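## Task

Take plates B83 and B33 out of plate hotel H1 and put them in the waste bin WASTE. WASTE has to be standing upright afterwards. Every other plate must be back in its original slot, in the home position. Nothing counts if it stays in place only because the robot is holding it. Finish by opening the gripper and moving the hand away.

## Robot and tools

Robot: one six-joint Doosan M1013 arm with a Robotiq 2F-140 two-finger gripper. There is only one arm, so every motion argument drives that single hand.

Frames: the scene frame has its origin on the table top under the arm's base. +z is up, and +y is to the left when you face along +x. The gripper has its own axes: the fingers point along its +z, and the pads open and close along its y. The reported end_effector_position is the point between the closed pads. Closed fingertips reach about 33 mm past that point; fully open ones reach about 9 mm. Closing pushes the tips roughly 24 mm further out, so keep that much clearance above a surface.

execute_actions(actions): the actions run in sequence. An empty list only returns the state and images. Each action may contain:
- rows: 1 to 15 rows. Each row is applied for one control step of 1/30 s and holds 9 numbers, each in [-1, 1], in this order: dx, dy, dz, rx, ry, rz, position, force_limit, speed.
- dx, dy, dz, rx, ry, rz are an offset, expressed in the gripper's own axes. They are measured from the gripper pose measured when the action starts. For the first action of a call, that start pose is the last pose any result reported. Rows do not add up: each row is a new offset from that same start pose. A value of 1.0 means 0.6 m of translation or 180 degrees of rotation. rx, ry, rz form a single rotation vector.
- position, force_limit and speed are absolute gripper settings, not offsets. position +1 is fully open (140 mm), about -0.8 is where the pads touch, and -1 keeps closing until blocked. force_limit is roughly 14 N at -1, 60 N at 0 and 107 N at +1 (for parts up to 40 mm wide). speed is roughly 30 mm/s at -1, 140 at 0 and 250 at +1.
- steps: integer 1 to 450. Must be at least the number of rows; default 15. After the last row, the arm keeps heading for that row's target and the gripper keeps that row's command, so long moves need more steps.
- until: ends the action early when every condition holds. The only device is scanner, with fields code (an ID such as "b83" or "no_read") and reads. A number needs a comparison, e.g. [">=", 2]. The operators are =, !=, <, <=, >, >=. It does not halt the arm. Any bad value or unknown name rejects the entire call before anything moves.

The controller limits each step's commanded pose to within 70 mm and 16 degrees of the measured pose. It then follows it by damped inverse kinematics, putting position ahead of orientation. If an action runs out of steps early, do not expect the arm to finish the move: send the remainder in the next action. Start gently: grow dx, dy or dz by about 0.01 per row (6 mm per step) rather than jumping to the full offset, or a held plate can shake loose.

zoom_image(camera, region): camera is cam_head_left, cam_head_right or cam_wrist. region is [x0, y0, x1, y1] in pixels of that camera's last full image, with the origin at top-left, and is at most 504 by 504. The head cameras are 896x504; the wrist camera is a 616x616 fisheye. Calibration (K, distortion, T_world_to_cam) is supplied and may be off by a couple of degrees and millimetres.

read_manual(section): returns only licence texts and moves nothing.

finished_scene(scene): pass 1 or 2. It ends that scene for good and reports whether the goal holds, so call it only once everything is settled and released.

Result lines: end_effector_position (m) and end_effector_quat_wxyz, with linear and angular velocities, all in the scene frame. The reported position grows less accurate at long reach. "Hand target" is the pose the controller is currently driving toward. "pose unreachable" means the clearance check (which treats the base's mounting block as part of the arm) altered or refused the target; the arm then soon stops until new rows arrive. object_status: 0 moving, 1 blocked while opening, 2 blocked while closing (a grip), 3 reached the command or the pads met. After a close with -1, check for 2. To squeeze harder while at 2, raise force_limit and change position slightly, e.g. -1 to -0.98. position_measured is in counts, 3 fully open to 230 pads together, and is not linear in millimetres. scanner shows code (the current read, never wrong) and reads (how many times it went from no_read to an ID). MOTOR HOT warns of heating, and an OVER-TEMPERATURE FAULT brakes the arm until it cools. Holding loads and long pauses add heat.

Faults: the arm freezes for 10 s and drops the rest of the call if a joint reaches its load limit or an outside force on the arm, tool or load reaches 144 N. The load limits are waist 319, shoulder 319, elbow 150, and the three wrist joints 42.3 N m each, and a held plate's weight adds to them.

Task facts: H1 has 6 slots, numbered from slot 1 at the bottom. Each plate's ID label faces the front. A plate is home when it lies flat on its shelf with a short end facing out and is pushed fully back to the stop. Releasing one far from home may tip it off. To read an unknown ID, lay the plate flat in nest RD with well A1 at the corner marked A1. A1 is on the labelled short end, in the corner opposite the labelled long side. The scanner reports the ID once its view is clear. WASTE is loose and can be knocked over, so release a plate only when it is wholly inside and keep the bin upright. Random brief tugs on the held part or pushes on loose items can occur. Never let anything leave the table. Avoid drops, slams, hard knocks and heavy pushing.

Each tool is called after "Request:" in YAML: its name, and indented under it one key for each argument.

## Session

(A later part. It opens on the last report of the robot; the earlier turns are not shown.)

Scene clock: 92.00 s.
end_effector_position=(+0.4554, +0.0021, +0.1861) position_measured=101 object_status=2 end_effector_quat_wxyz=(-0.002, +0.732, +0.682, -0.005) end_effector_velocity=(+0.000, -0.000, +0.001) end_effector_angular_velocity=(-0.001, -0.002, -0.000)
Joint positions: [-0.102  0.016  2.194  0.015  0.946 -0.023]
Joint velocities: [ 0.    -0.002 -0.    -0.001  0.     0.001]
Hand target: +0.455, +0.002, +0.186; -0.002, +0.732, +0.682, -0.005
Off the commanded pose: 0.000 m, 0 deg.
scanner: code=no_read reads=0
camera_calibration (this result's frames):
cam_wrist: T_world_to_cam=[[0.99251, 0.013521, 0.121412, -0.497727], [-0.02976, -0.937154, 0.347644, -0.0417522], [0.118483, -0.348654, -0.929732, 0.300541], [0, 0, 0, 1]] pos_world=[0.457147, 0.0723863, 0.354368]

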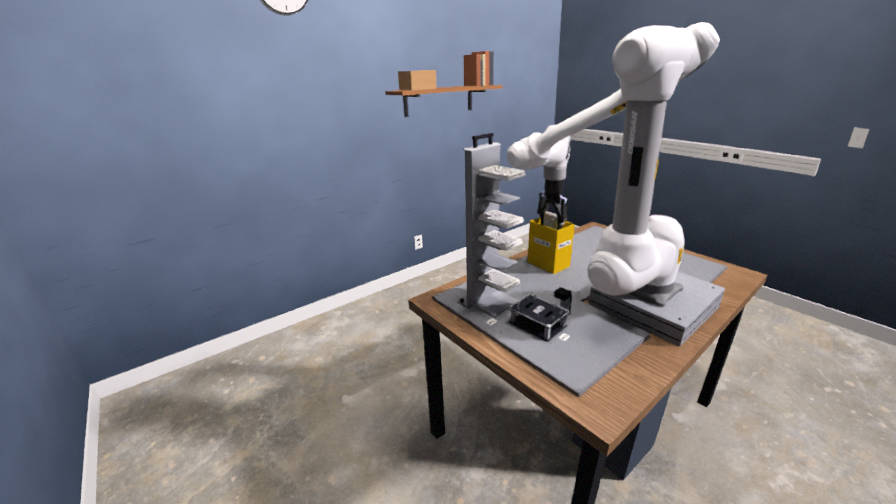

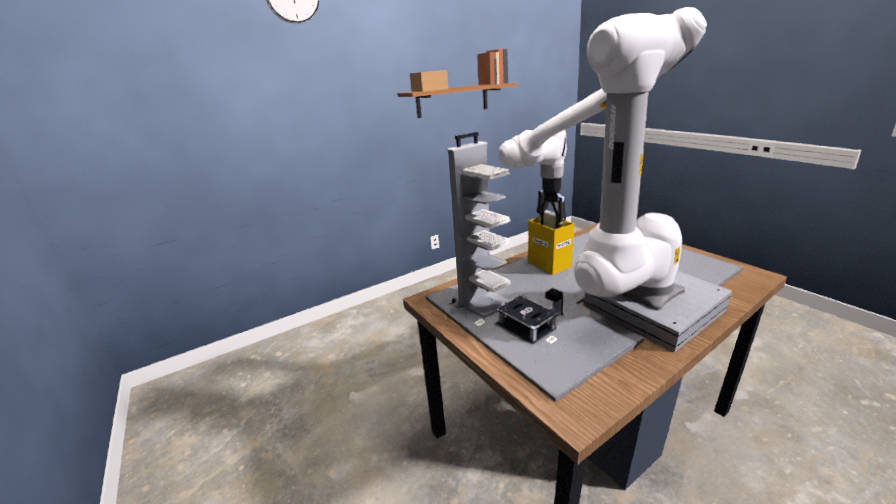

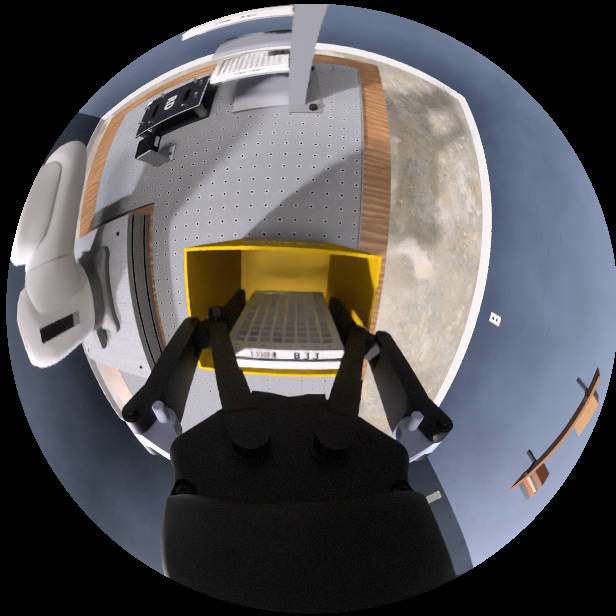

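Request:
execute_actions:
  actions:
    - {"rows":[[0,-0.004,0.01,0,0,0,-1,0,0],[0,-0.005,0.02,0,0,0,-1,0,0],[0,-0.005,0.03,0,0,0,-1,0,0],[0,-0.005,0.04,0,0,0,-1,0,0],[0,-0.005,0.055,0,0,0,-1,0,0]],"steps":20}

Request:
zoom_image:
  camera: "cam_head_left"
  region: [500, 170, 620, 280]

Scene clock: 106.47 s.
end_effector_position=(+0.4519, +0.0021, +0.1655) position_measured=101 object_status=2 end_effector_quat_wxyz=(-0.002, +0.732, +0.682, -0.005) end_effector_velocity=(+0.000, +0.000, +0.001) end_effector_angular_velocity=(+0.001, -0.003, +0.000)
Joint positions: [-0.102  0.036  2.22   0.015  0.9   -0.023]
Joint velocities: [ 0.    -0.003 -0.     0.001 -0.    -0.001]
Hand target: +0.452, +0.002, +0.166; -0.002, +0.732, +0.682, -0.005
Off the commanded pose: 0.012 m, 0 deg.
FORCE FAULT: contact force on the arm reached its limit, and the arm stopped for 10 seconds. The contact can be on any part of the arm, not only on its tool. The arm's remaining commands of this call were not run. The arm holds still and accepts commands again. Move the arm away from the contact; if what it grips holds it there, let go first. Pushing or pulling that hard again can fault the arm again.
scanner: code=no_read reads=0
camera_calibration (this result's frames):
cam_wrist: T_world_to_cam=[[0.992546, 0.0137545, 0.121095, -0.491711], [-0.0294839, -0.936997, 0.34809, -0.0349109], [0.118254, -0.349065, -0.929607, 0.281918], [0, 0, 0, 1]] pos_world=[0.453679, 0.0724598, 0.333769]

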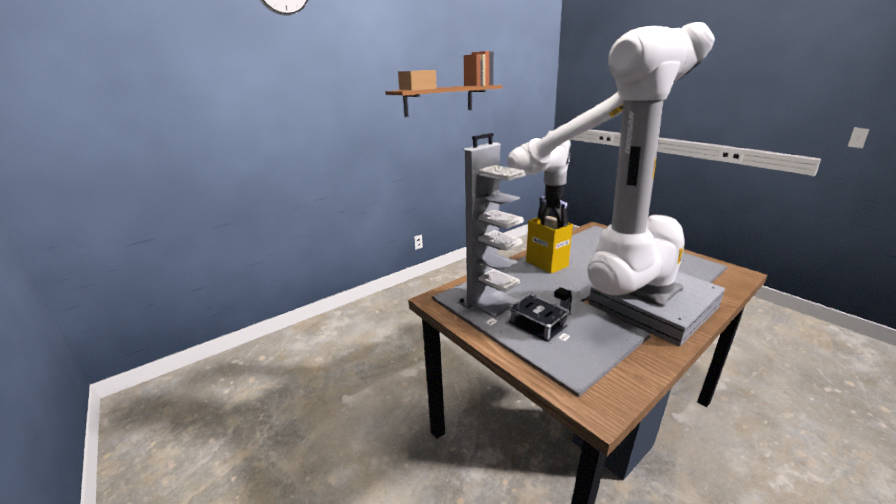

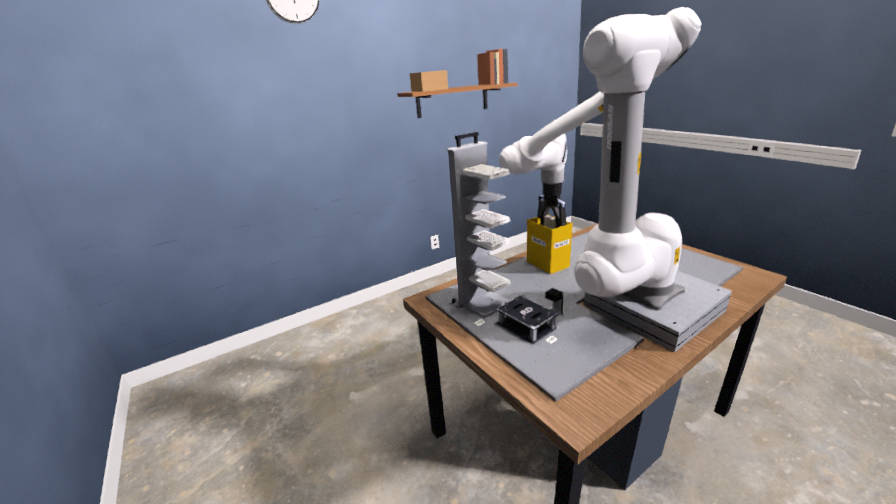

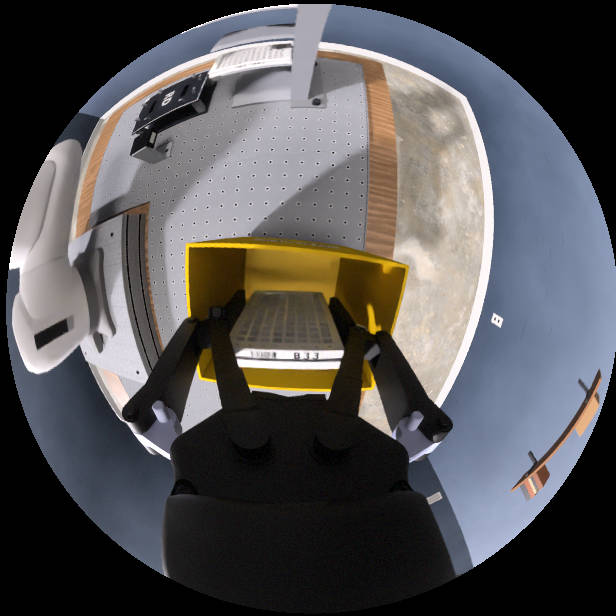

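Region (500, 170, 620, 280) of cam_head_left's 896x504 image, scaled by 4.200, with more detail than that image has; it fills the top 462 rows of this view, and the rest is white.

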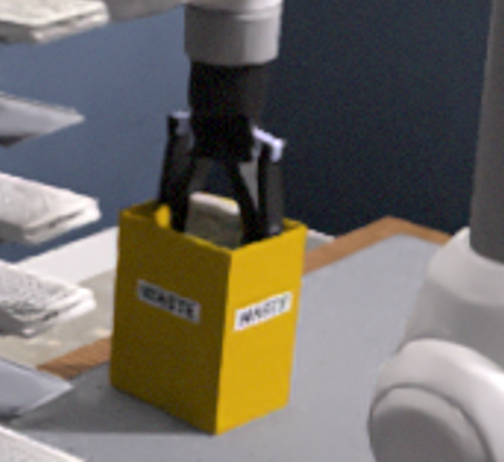

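Request:
execute_actions:
  actions:
    - {"rows":[[0,0,-0.015,0,0,0,-1,0,0]],"steps":12}
    - {"rows":[[0,0.017,0,0,0,0.01,-1,0,0]],"steps":12}
    - {"rows":[[0,0,0.005,0,0,0,-1,0,0],[0,0,0.01,0,0,0,-1,0,0],[0,0,0.015,0,0,0,-1,0,0],[0,0,0.02,0,0,0,-1,0,0]],"steps":15}

Request:
zoom_image:
  camera: "cam_wrist"
  region: [150, 200, 430, 440]

Request:
zoom_image:
  camera: "cam_head_left"
  region: [515, 180, 595, 260]

Scene clock: 123.10 s.
end_effector_position=(+0.4652, +0.0011, +0.1663) position_measured=101 object_status=2 end_effector_quat_wxyz=(+0.000, +0.742, +0.670, -0.003) end_effector_velocity=(-0.000, +0.000, -0.001) end_effector_angular_velocity=(-0.000, +0.001, +0.000)
Joint positions: [-0.102  0.052  2.201  0.015  0.896  0.009]
Joint velocities: [ 0.001  0.001 -0.    -0.001 -0.     0.001]
Hand target: +0.465, +0.001, +0.166; +0.000, +0.742, +0.670, -0.003
Off the commanded pose: 0.005 m, 0 deg.
FORCE FAULT: contact force on the arm reached its limit, and the arm stopped for 10 seconds. The contact can be on any part of the arm, not only on its tool. The arm's remaining commands of this call were not run. The arm holds still and accepts commands again. Move the arm away from the contact; if what it grips holds it there, let go first. Pushing or pulling that hard again can fault the arm again.
scanner: code=no_read reads=0
camera_calibration (this result's frames):
cam_wrist: T_world_to_cam=[[0.991649, -0.0176005, 0.127761, -0.505664], [-0.0615045, -0.935275, 0.348537, -0.0209539], [0.113357, -0.353484, -0.928547, 0.282825], [0, 0, 0, 1]] pos_world=[0.468092, 0.0714766, 0.334524]

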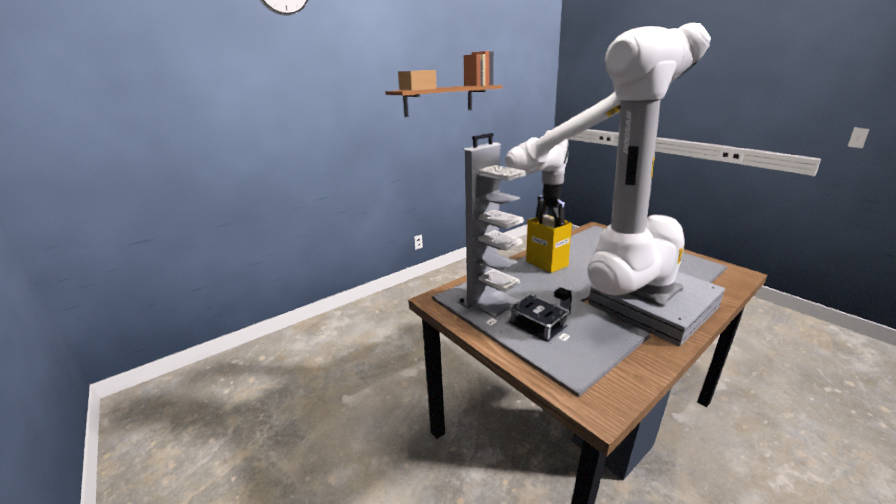

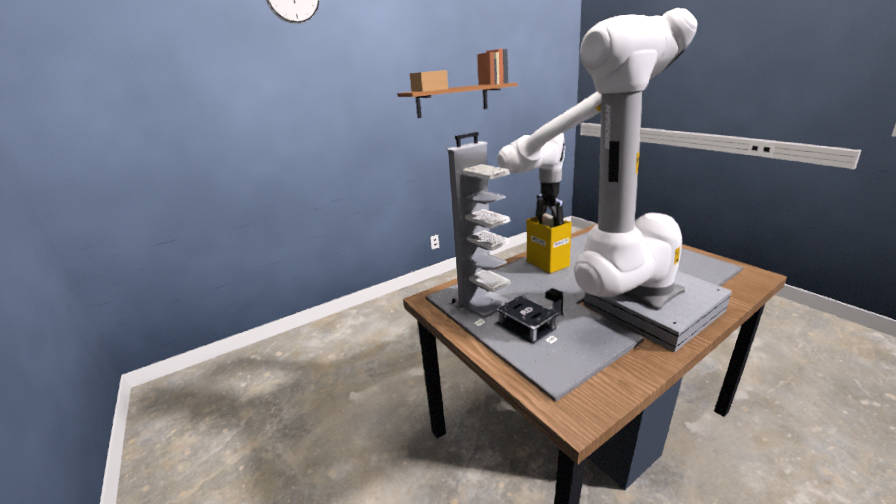

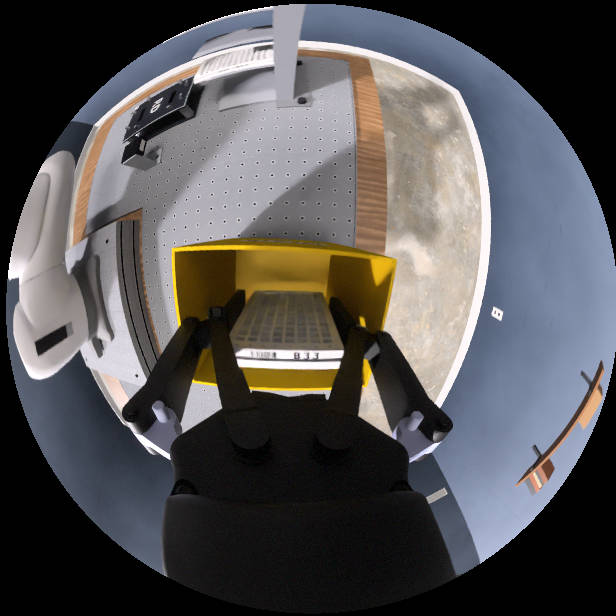

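Region (150, 200, 430, 440) of cam_wrist's 616x616 image, scaled by 1.800, with more detail than that image has; it fills the top 432 rows of this view, and the rest is white.

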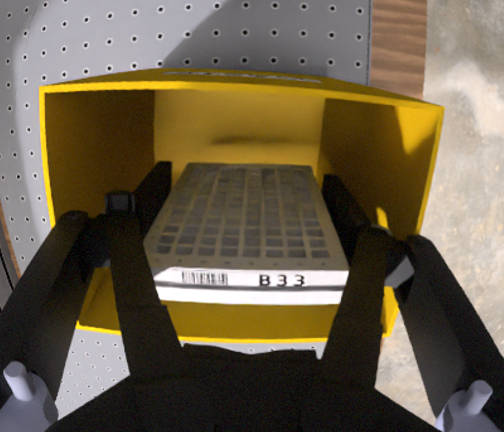

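Region (515, 180, 595, 260) of cam_head_left's 896x504 image, scaled by 6.300, with more detail than that image has.

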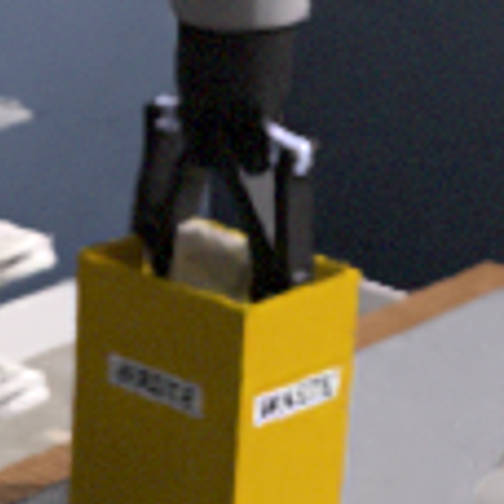

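Request:
execute_actions:
  actions:
    - {"rows":[[0,0,-0.005,0,0,0,-1,0,0]],"steps":8}
    - {"rows":[[0,0,0,0,0,0,0.32,0,0]],"steps":10}
    - {"rows":[[0,0,-0.03,0,0,0,0.32,0,0],[0,0,-0.08,0,0,0,0.32,0,0],[0,0,-0.3,0,0,0,0.32,0,0]],"steps":30}
    - {"rows":[[0.21,-0.384,0,0,0,0.445,0.7,0,0]],"steps":40}
    - {"rows":[[-0.15,-0.38,0,0,0,0,0.7,0,0]],"steps":35}
    - {"rows":[[0,0,0.2,0,0.5,0,0.7,0,0]],"steps":60}

Scene clock: 135.07 s.
end_effector_position=(+0.1439, +0.3708, +0.2293) position_measured=41 object_status=3 end_effector_quat_wxyz=(-0.024, +0.707, +0.026, +0.706) end_effector_velocity=(+0.000, -0.000, -0.000) end_effector_angular_velocity=(+0.000, -0.000, -0.002)
Joint positions: [ 1.963  0.469  2.474 -1.237  1.634  4.538]
Joint velocities: [-0.001  0.    -0.     0.001  0.     0.   ]
Hand target: +0.144, +0.371, +0.229; -0.024, +0.707, +0.026, +0.706
Off the commanded pose: 0.001 m, 0 deg.
scanner: code=no_read reads=0
camera_calibration (this result's frames):
cam_wrist: T_world_to_cam=[[-0.0613205, -0.994378, 0.0863205, 0.334646], [-0.342577, -0.0602619, -0.937555, 0.293994], [0.937486, -0.0870627, -0.336956, 0.155377], [0, 0, 0, 1]] pos_world=[-0.0244275, 0.364009, 0.299104]

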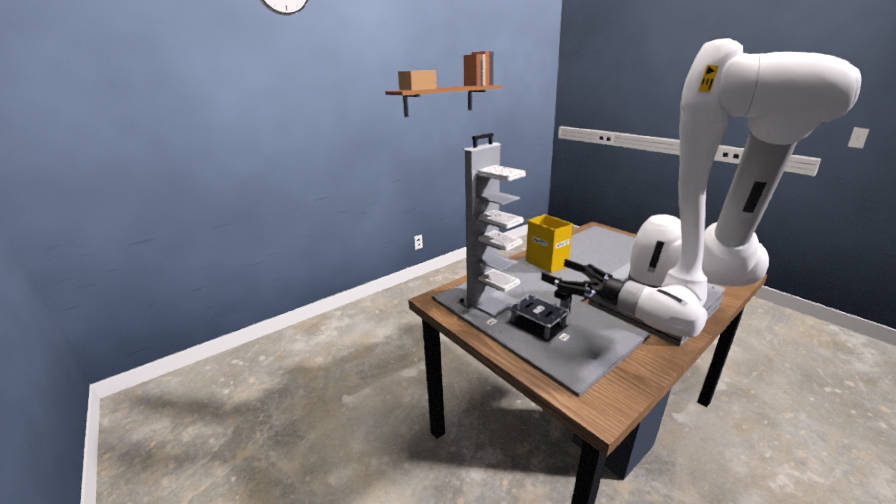

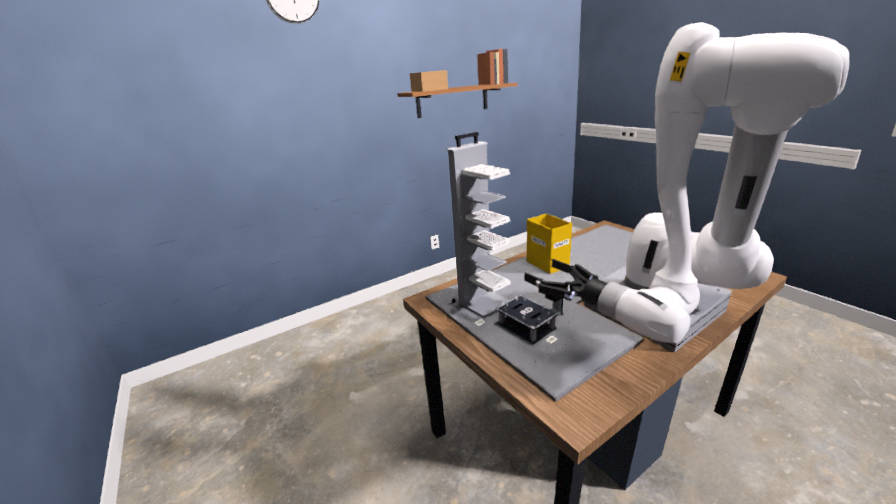

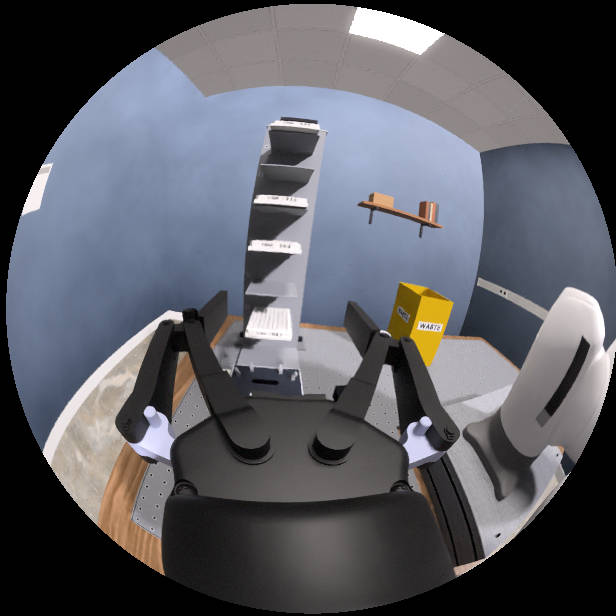

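Request:
execute_actions:
  actions:
    - {"rows":[[0,-0.045,0.05,0,-0.03,0,0.7,0,0],[-0.02,-0.045,0.1,0,-0.083,0,0.7,0,0],[-0.04,-0.045,0.15,0,-0.083,0,0.7,0,0],[-0.06,-0.045,0.197,0,-0.083,0,0.7,0,0],[-0.08,-0.045,0.197,0,-0.083,0,0.7,0,0],[-0.1,-0.045,0.197,0,-0.083,0,0.7,0,0],[-0.13,-0.045,0.197,0,-0.083,0,0.7,0,0]],"steps":35}

Request:
zoom_image:
  camera: "cam_head_left"
  region: [460, 230, 640, 350]

Request:
zoom_image:
  camera: "cam_wrist"
  region: [190, 200, 390, 400]

Scene clock: 141.83 s.
end_effector_position=(+0.2597, +0.4058, +0.1508) position_measured=41 object_status=3 end_effector_quat_wxyz=(-0.020, +0.793, +0.029, +0.608) end_effector_velocity=(+0.000, -0.000, -0.000) end_effector_angular_velocity=(-0.002, +0.000, -0.001)
Joint positions: [ 1.62   0.446  2.486 -1.522  1.312  4.51 ]
Joint velocities: [-0.001  0.001 -0.     0.001 -0.    -0.001]
Hand target: +0.260, +0.406, +0.151; -0.020, +0.793, +0.029, +0.608
Off the commanded pose: 0.000 m, 0 deg.
scanner: code=no_read reads=0
camera_calibration (this result's frames):
cam_wrist: T_world_to_cam=[[-0.0356536, -0.992429, 0.117528, 0.37116], [-0.571944, -0.0761757, -0.816748, 0.309987], [0.819518, -0.0963395, -0.564898, 0.0921956], [0, 0, 0, 1]] pos_world=[0.114973, 0.400845, 0.261641]

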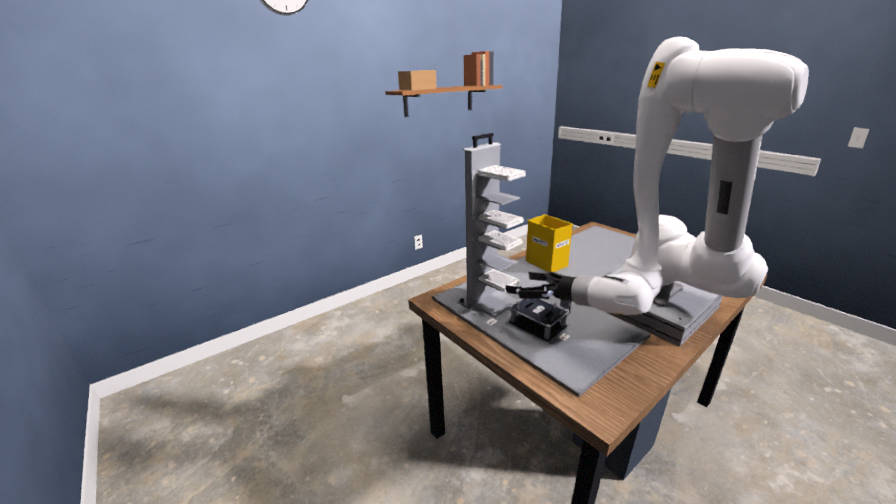

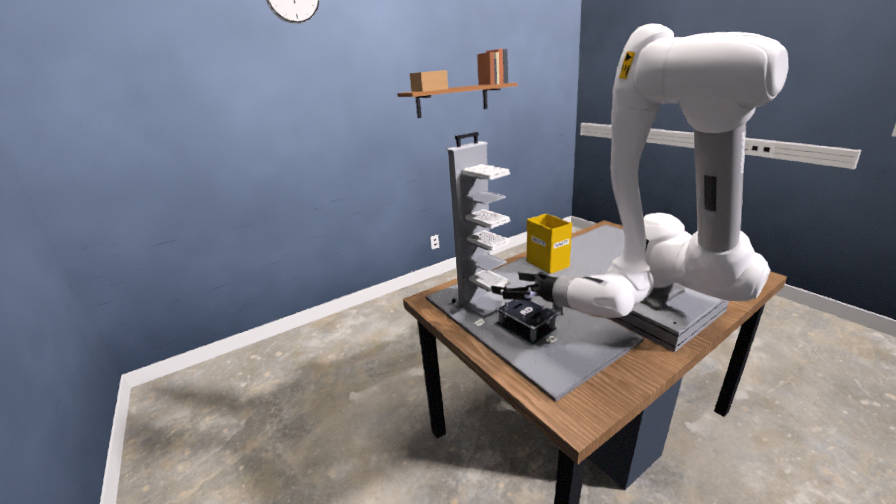

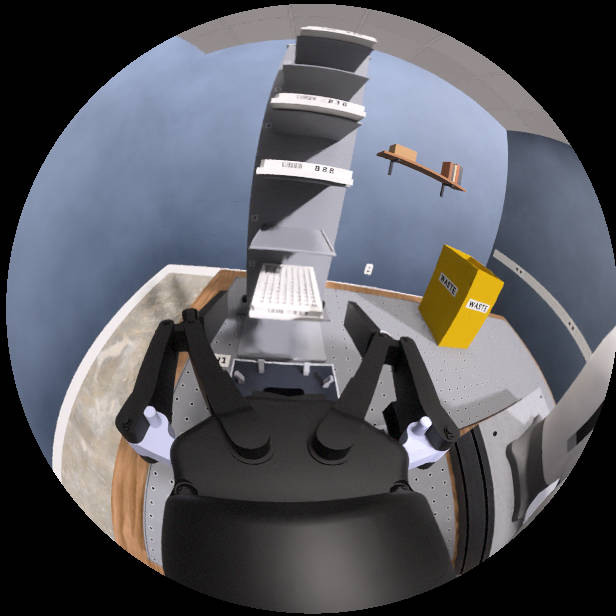

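Region (460, 230, 640, 350) of cam_head_left's 896x504 image, scaled by 2.800, with more detail than that image has.

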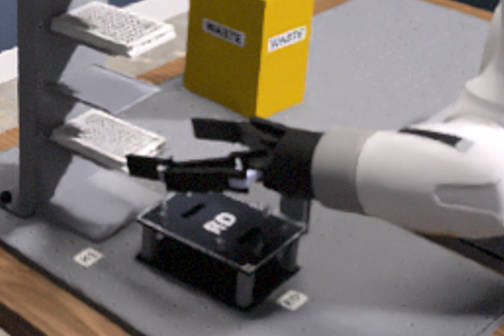

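Region (190, 200, 390, 400) of cam_wrist's 616x616 image, scaled by 2.520, with more detail than that image has.

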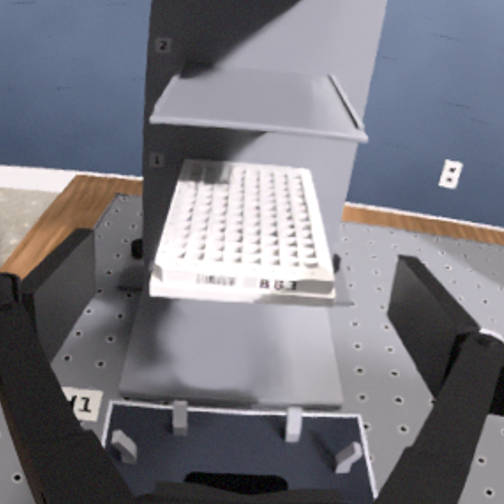

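Request:
execute_actions:
  actions:
    - {"rows":[[-0.012,0,0.02,0,0,0,0.7,0,0],[-0.012,0,0.05,0,0,0,0.7,0,0],[-0.012,0,0.08,0,0,0,0.7,0,0],[-0.012,0,0.11,0,0,0,0.7,0,0],[-0.012,0,0.13,0,0,0,0.7,0,0],[-0.012,0,0.15,0,0,0,0.7,0,0]],"steps":25}

Request:
zoom_image:
  camera: "cam_head_left"
  region: [460, 240, 600, 340]

Request:
zoom_image:
  camera: "cam_wrist"
  region: [190, 200, 390, 400]

Scene clock: 147.60 s.
end_effector_position=(+0.3444, +0.4118, +0.1204) position_measured=41 object_status=3 end_effector_quat_wxyz=(-0.020, +0.793, +0.029, +0.608) end_effector_velocity=(+0.000, +0.000, +0.000) end_effector_angular_velocity=(-0.001, +0.000, +0.001)
Joint positions: [ 1.401  0.526  2.481 -1.76   1.28   4.59 ]
Joint velocities: [-0.001 -0.001 -0.    -0.001 -0.    -0.002]
Hand target: +0.344, +0.412, +0.120; -0.020, +0.793, +0.029, +0.608
Off the commanded pose: 0.000 m, 0 deg.
scanner: code=no_read reads=0
camera_calibration (this result's frames):
cam_wrist: T_world_to_cam=[[-0.0355124, -0.992438, 0.117497, 0.383661], [-0.571843, -0.0762418, -0.816813, 0.334083], [0.819594, -0.0961965, -0.564811, 0.00606919], [0, 0, 0, 1]] pos_world=[0.199693, 0.406814, 0.231232]

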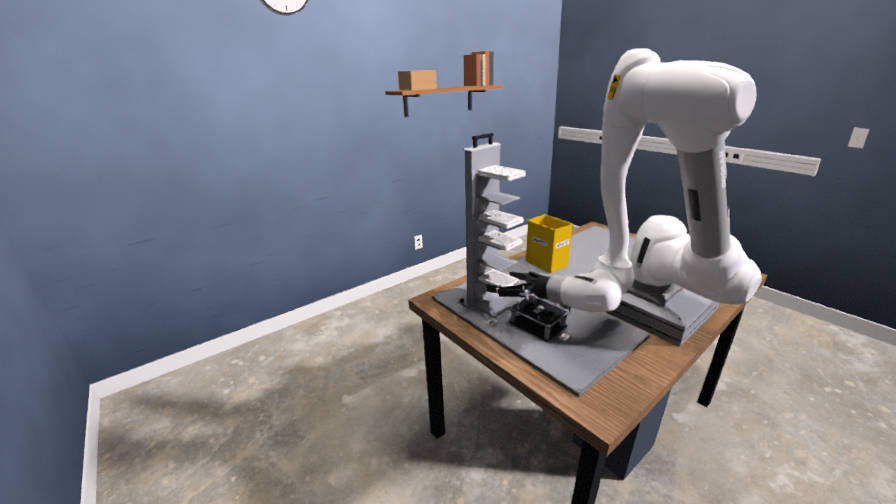

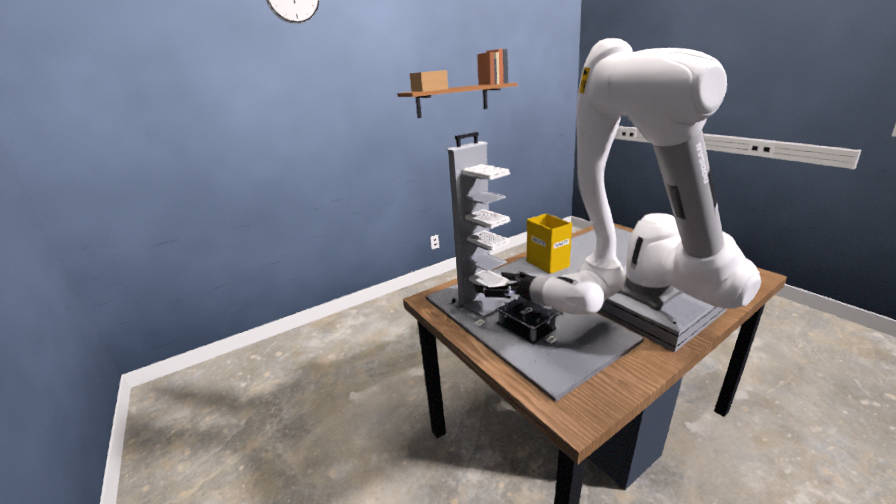

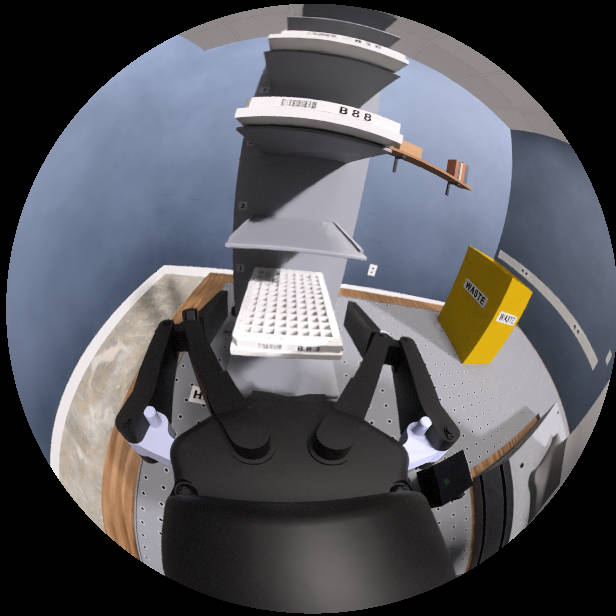

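Region (460, 240, 600, 340) of cam_head_left's 896x504 image, scaled by 3.600, with more detail than that image has; it fills the top 360 rows of this view, and the rest is white.

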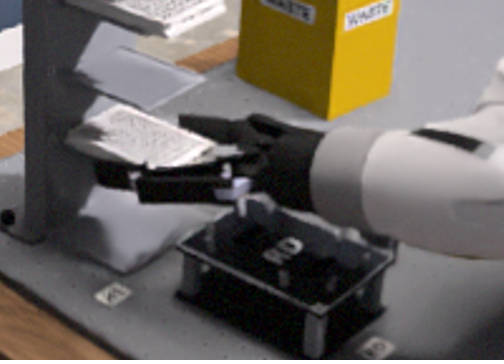

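Region (190, 200, 390, 400) of cam_wrist's 616x616 image, scaled by 2.520, with more detail than that image has.

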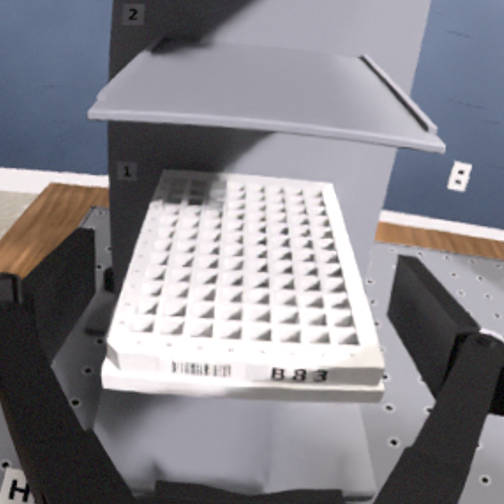

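Request:
execute_actions:
  actions:
    - {"rows":[[0.007,-0.002,-0.014,0,0,0,0.7,0,0]],"steps":12}
    - {"rows":[[0,0,0,0,0,0,-1,0,-0.5]],"steps":25}
    - {"rows":[[0.005,0,0,0,0,0,-1,0,-0.5],[0.01,0,-0.003,0,0,0,-1,0,-0.5],[0.02,0,-0.006,0,0,0,-1,0,-0.5],[0.03,0,-0.01,0,0,0,-1,0,-0.5]],"steps":15}

Scene clock: 152.57 s.
end_effector_position=(+0.3363, +0.4124, +0.1455) position_measured=109 object_status=2 end_effector_quat_wxyz=(-0.020, +0.793, +0.029, +0.608) end_effector_velocity=(+0.001, -0.002, -0.001) end_effector_angular_velocity=(-0.003, +0.001, -0.003)
Joint positions: [ 1.422  0.461  2.482 -1.72   1.272  4.523]
Joint velocities: [-0.002  0.001  0.002  0.001 -0.    -0.   ]
Hand target: +0.336, +0.412, +0.146; -0.020, +0.793, +0.029, +0.608
Off the commanded pose: 0.000 m, 0 deg.
scanner: code=no_read reads=0
camera_calibration (this result's frames):
cam_wrist: T_world_to_cam=[[-0.0356775, -0.992409, 0.117689, 0.381005], [-0.571867, -0.0763038, -0.81679, 0.350036], [0.81957, -0.0964437, -0.564804, 0.02712], [0, 0, 0, 1]] pos_world=[0.191541, 0.407437, 0.256383]

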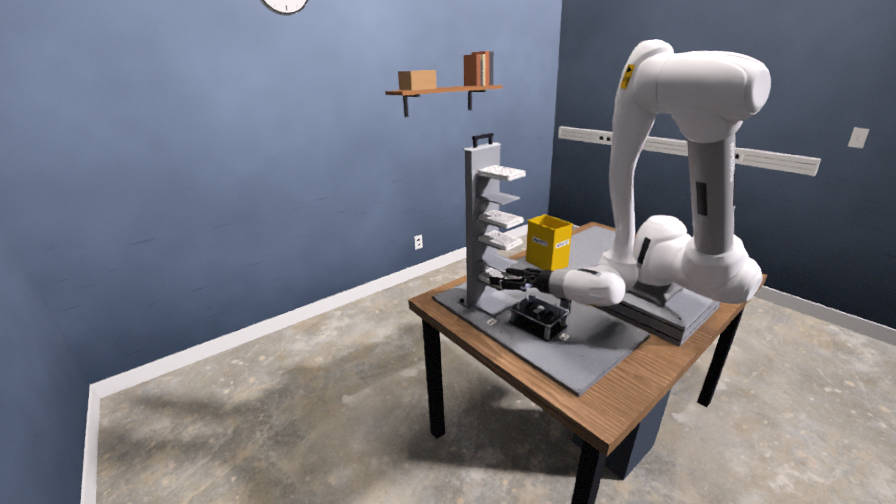

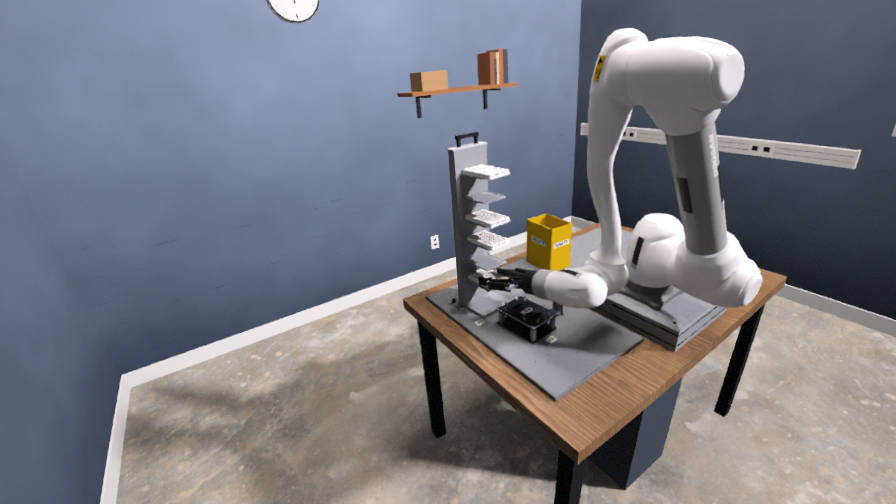

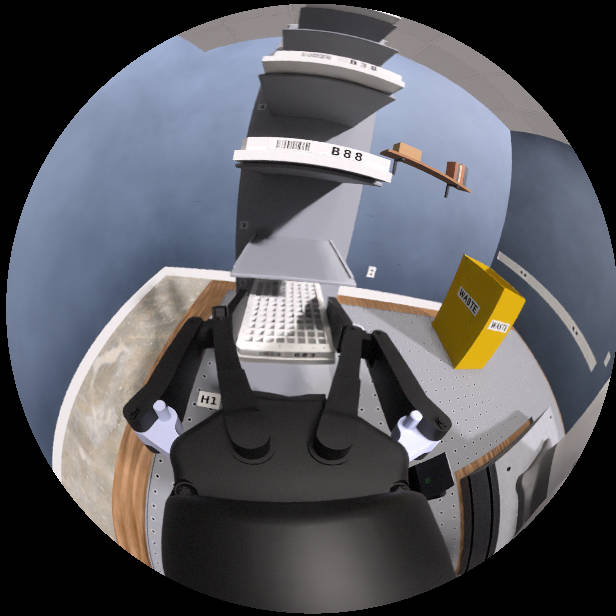

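Request:
zoom_image:
  camera: "cam_head_left"
  region: [465, 245, 565, 315]

Request:
zoom_image:
  camera: "cam_wrist"
  region: [200, 240, 380, 400]

Region (465, 245, 565, 315) of cam_head_left's 896x504 image, scaled by 5.040, with more detail than that image has; it fills the top 353 rows of this view, and the rest is white.

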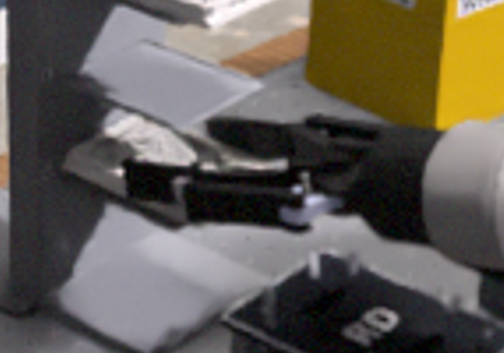

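Region (200, 240, 380, 400) of cam_wrist's 616x616 image, scaled by 2.800, with more detail than that image has.

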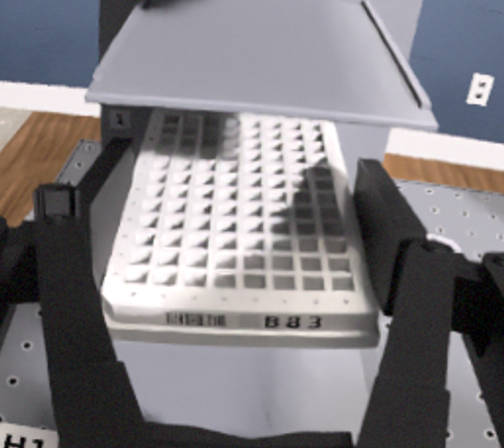

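Request:
execute_actions:
  actions:
    - {"rows":[[0.004,0,-0.002,0,0,0,-1,0,0],[0.008,0,-0.006,0,0,0,-1,0,0],[0.008,0,-0.015,0,0,0,-1,0,0],[0.006,0,-0.03,0,0,0,-1,0,0],[0.002,0,-0.045,0,0,0,-1,0,0],[-0.002,0,-0.06,0,0,0,-1,0,0],[-0.006,0,-0.075,0,0,0,-1,0,0]],"steps":20}

Request:
zoom_image:
  camera: "cam_head_left"
  region: [465, 245, 565, 315]

Scene clock: 162.10 s.
end_effector_position=(+0.2921, +0.4092, +0.1538) position_measured=109 object_status=2 end_effector_quat_wxyz=(-0.020, +0.793, +0.029, +0.608) end_effector_velocity=(+0.000, +0.000, +0.000) end_effector_angular_velocity=(-0.001, -0.001, +0.000)
Joint positions: [ 1.536  0.438  2.486 -1.602  1.294  4.502]
Joint velocities: [-0.     0.    -0.     0.     0.001 -0.002]
Hand target: +0.292, +0.409, +0.154; -0.020, +0.793, +0.029, +0.608
Off the commanded pose: 0.000 m, 0 deg.
scanner: code=no_read reads=0
camera_calibration (this result's frames):
cam_wrist: T_world_to_cam=[[-0.0357464, -0.992403, 0.11772, 0.375332], [-0.57192, -0.0762834, -0.816755, 0.33124], [0.81953, -0.0965221, -0.564848, 0.067768], [0, 0, 0, 1]] pos_world=[0.147322, 0.40429, 0.264637]

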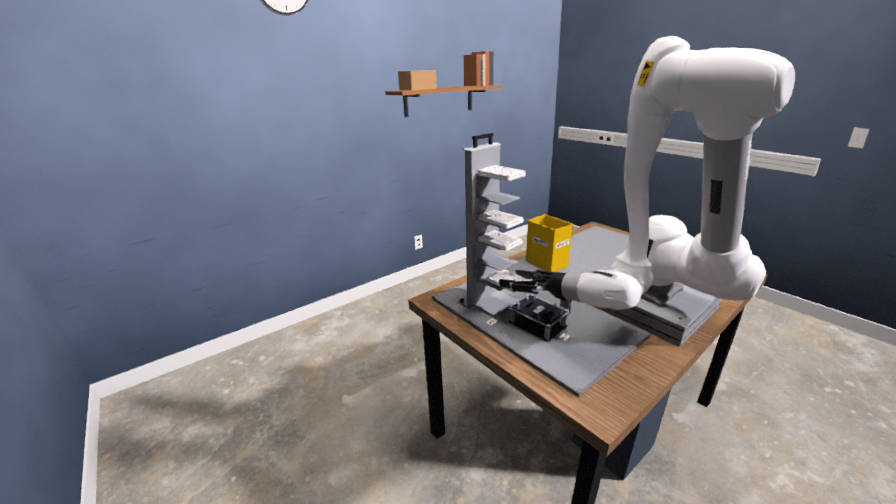

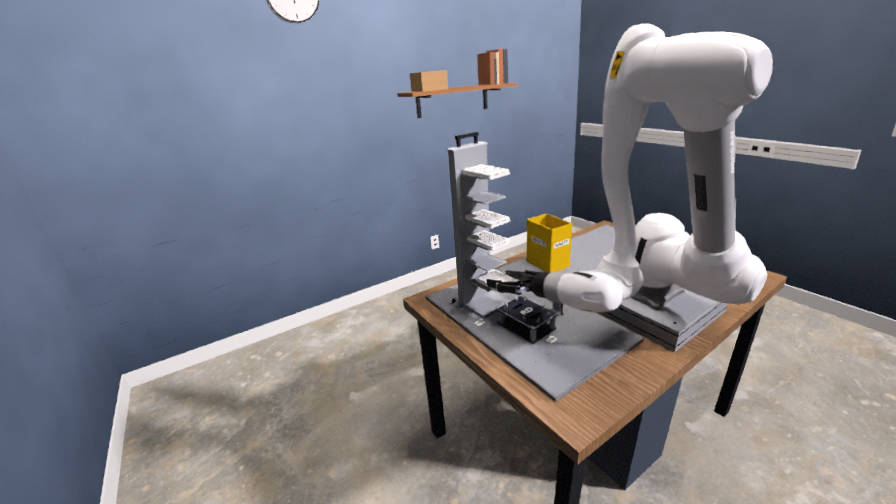

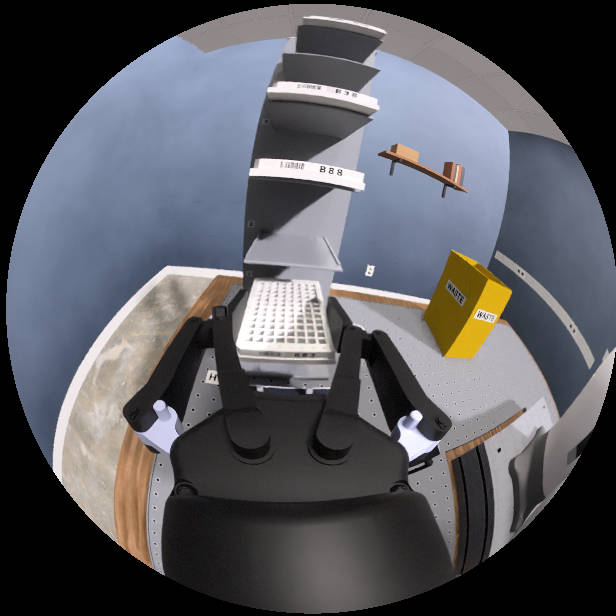

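Region (465, 245, 565, 315) of cam_head_left's 896x504 image, scaled by 5.040, with more detail than that image has; it fills the top 353 rows of this view, and the rest is white.

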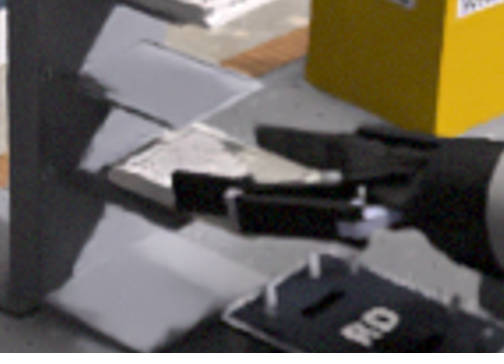

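Request:
execute_actions:
  actions:
    - {"rows":[[-0.003,0,-0.01,0,0,0,-1,0,0],[-0.008,0,-0.03,0,0,0,-1,0,0],[-0.014,0,-0.055,0,0,0,-1,0,0],[-0.022,0,-0.085,0,0,0,-1,0,0],[-0.03,0,-0.115,0,0,0,-1,0,0],[-0.038,0,-0.145,0,0,0,-1,0,0],[-0.047,0,-0.18,0,0,0,-1,0,0],[-0.056,0,-0.21,0,0,0,-1,0,0]],"steps":28}
    - {"rows":[[0.02,0,-0.005,0,-0.01,0,-1,0,0],[0.05,0.01,-0.015,0,-0.03,0,-1,0,0],[0.09,0.02,-0.025,0,-0.06,0,-1,0,0],[0.14,0.03,-0.04,0,-0.1,0,-1,0,0],[0.2,0.05,-0.05,0,-0.15,0,-1,0,0],[0.395,0.1,-0.105,0,-0.417,0,-1,0,0]],"steps":60}
    - {"rows":[[0.005,0.02,0,0,0,0,-1,0,0],[0.015,0.05,0,0,0,0,-1,0,0],[0.03,0.1,0,0,0,0,-1,0,0],[0.1,0.3,0,0,0,0,-1,0,0]],"steps":28}
    - {"rows":[[0.03,0.03,0,0,0,-0.03,-1,0,0],[0.08,0.07,0,0,0,-0.08,-1,0,0],[0.358,0.308,0.05,0,0,-0.445,-1,0,0]],"steps":50}

Scene clock: 175.33 s.
end_effector_position=(+0.4661, -0.0030, +0.3697) position_measured=109 object_status=2 end_effector_quat_wxyz=(+0.000, +0.742, +0.670, -0.003) end_effector_velocity=(+0.000, +0.000, -0.002) end_effector_angular_velocity=(-0.000, +0.004, +0.002)
Joint positions: [-0.117 -0.116  1.951  0.012  1.315 -0.   ]
Joint velocities: [ 0.001  0.004 -0.    -0.001  0.    -0.001]
Hand target: +0.466, -0.003, +0.370; +0.000, +0.742, +0.670, -0.003
Off the commanded pose: 0.001 m, 0 deg.
scanner: code=no_read reads=0
camera_calibration (this result's frames):
cam_wrist: T_world_to_cam=[[0.991664, -0.0175684, 0.127649, -0.53251], [-0.0614566, -0.935208, 0.348725, -0.0956395], [0.113251, -0.353663, -0.928492, 0.470161], [0, 0, 0, 1]] pos_world=[0.468947, 0.0674802, 0.537867]

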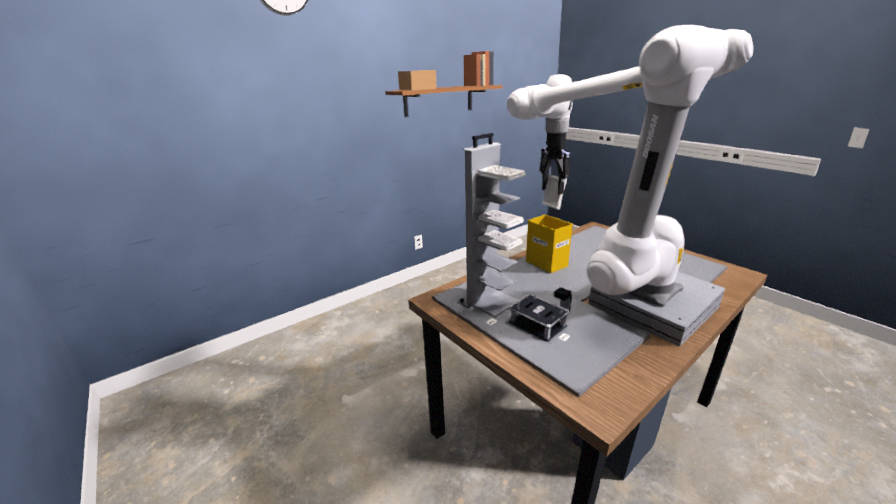

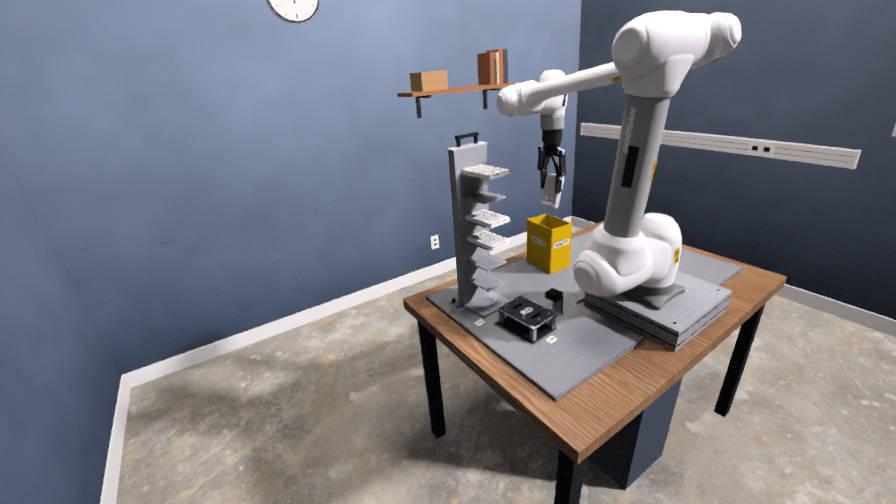

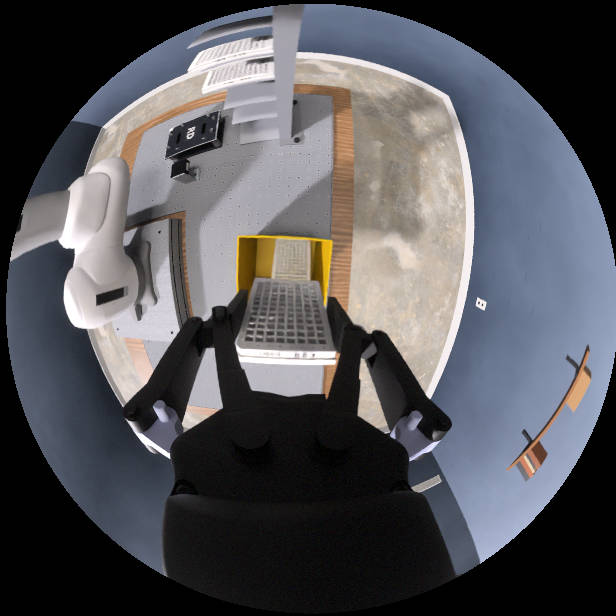

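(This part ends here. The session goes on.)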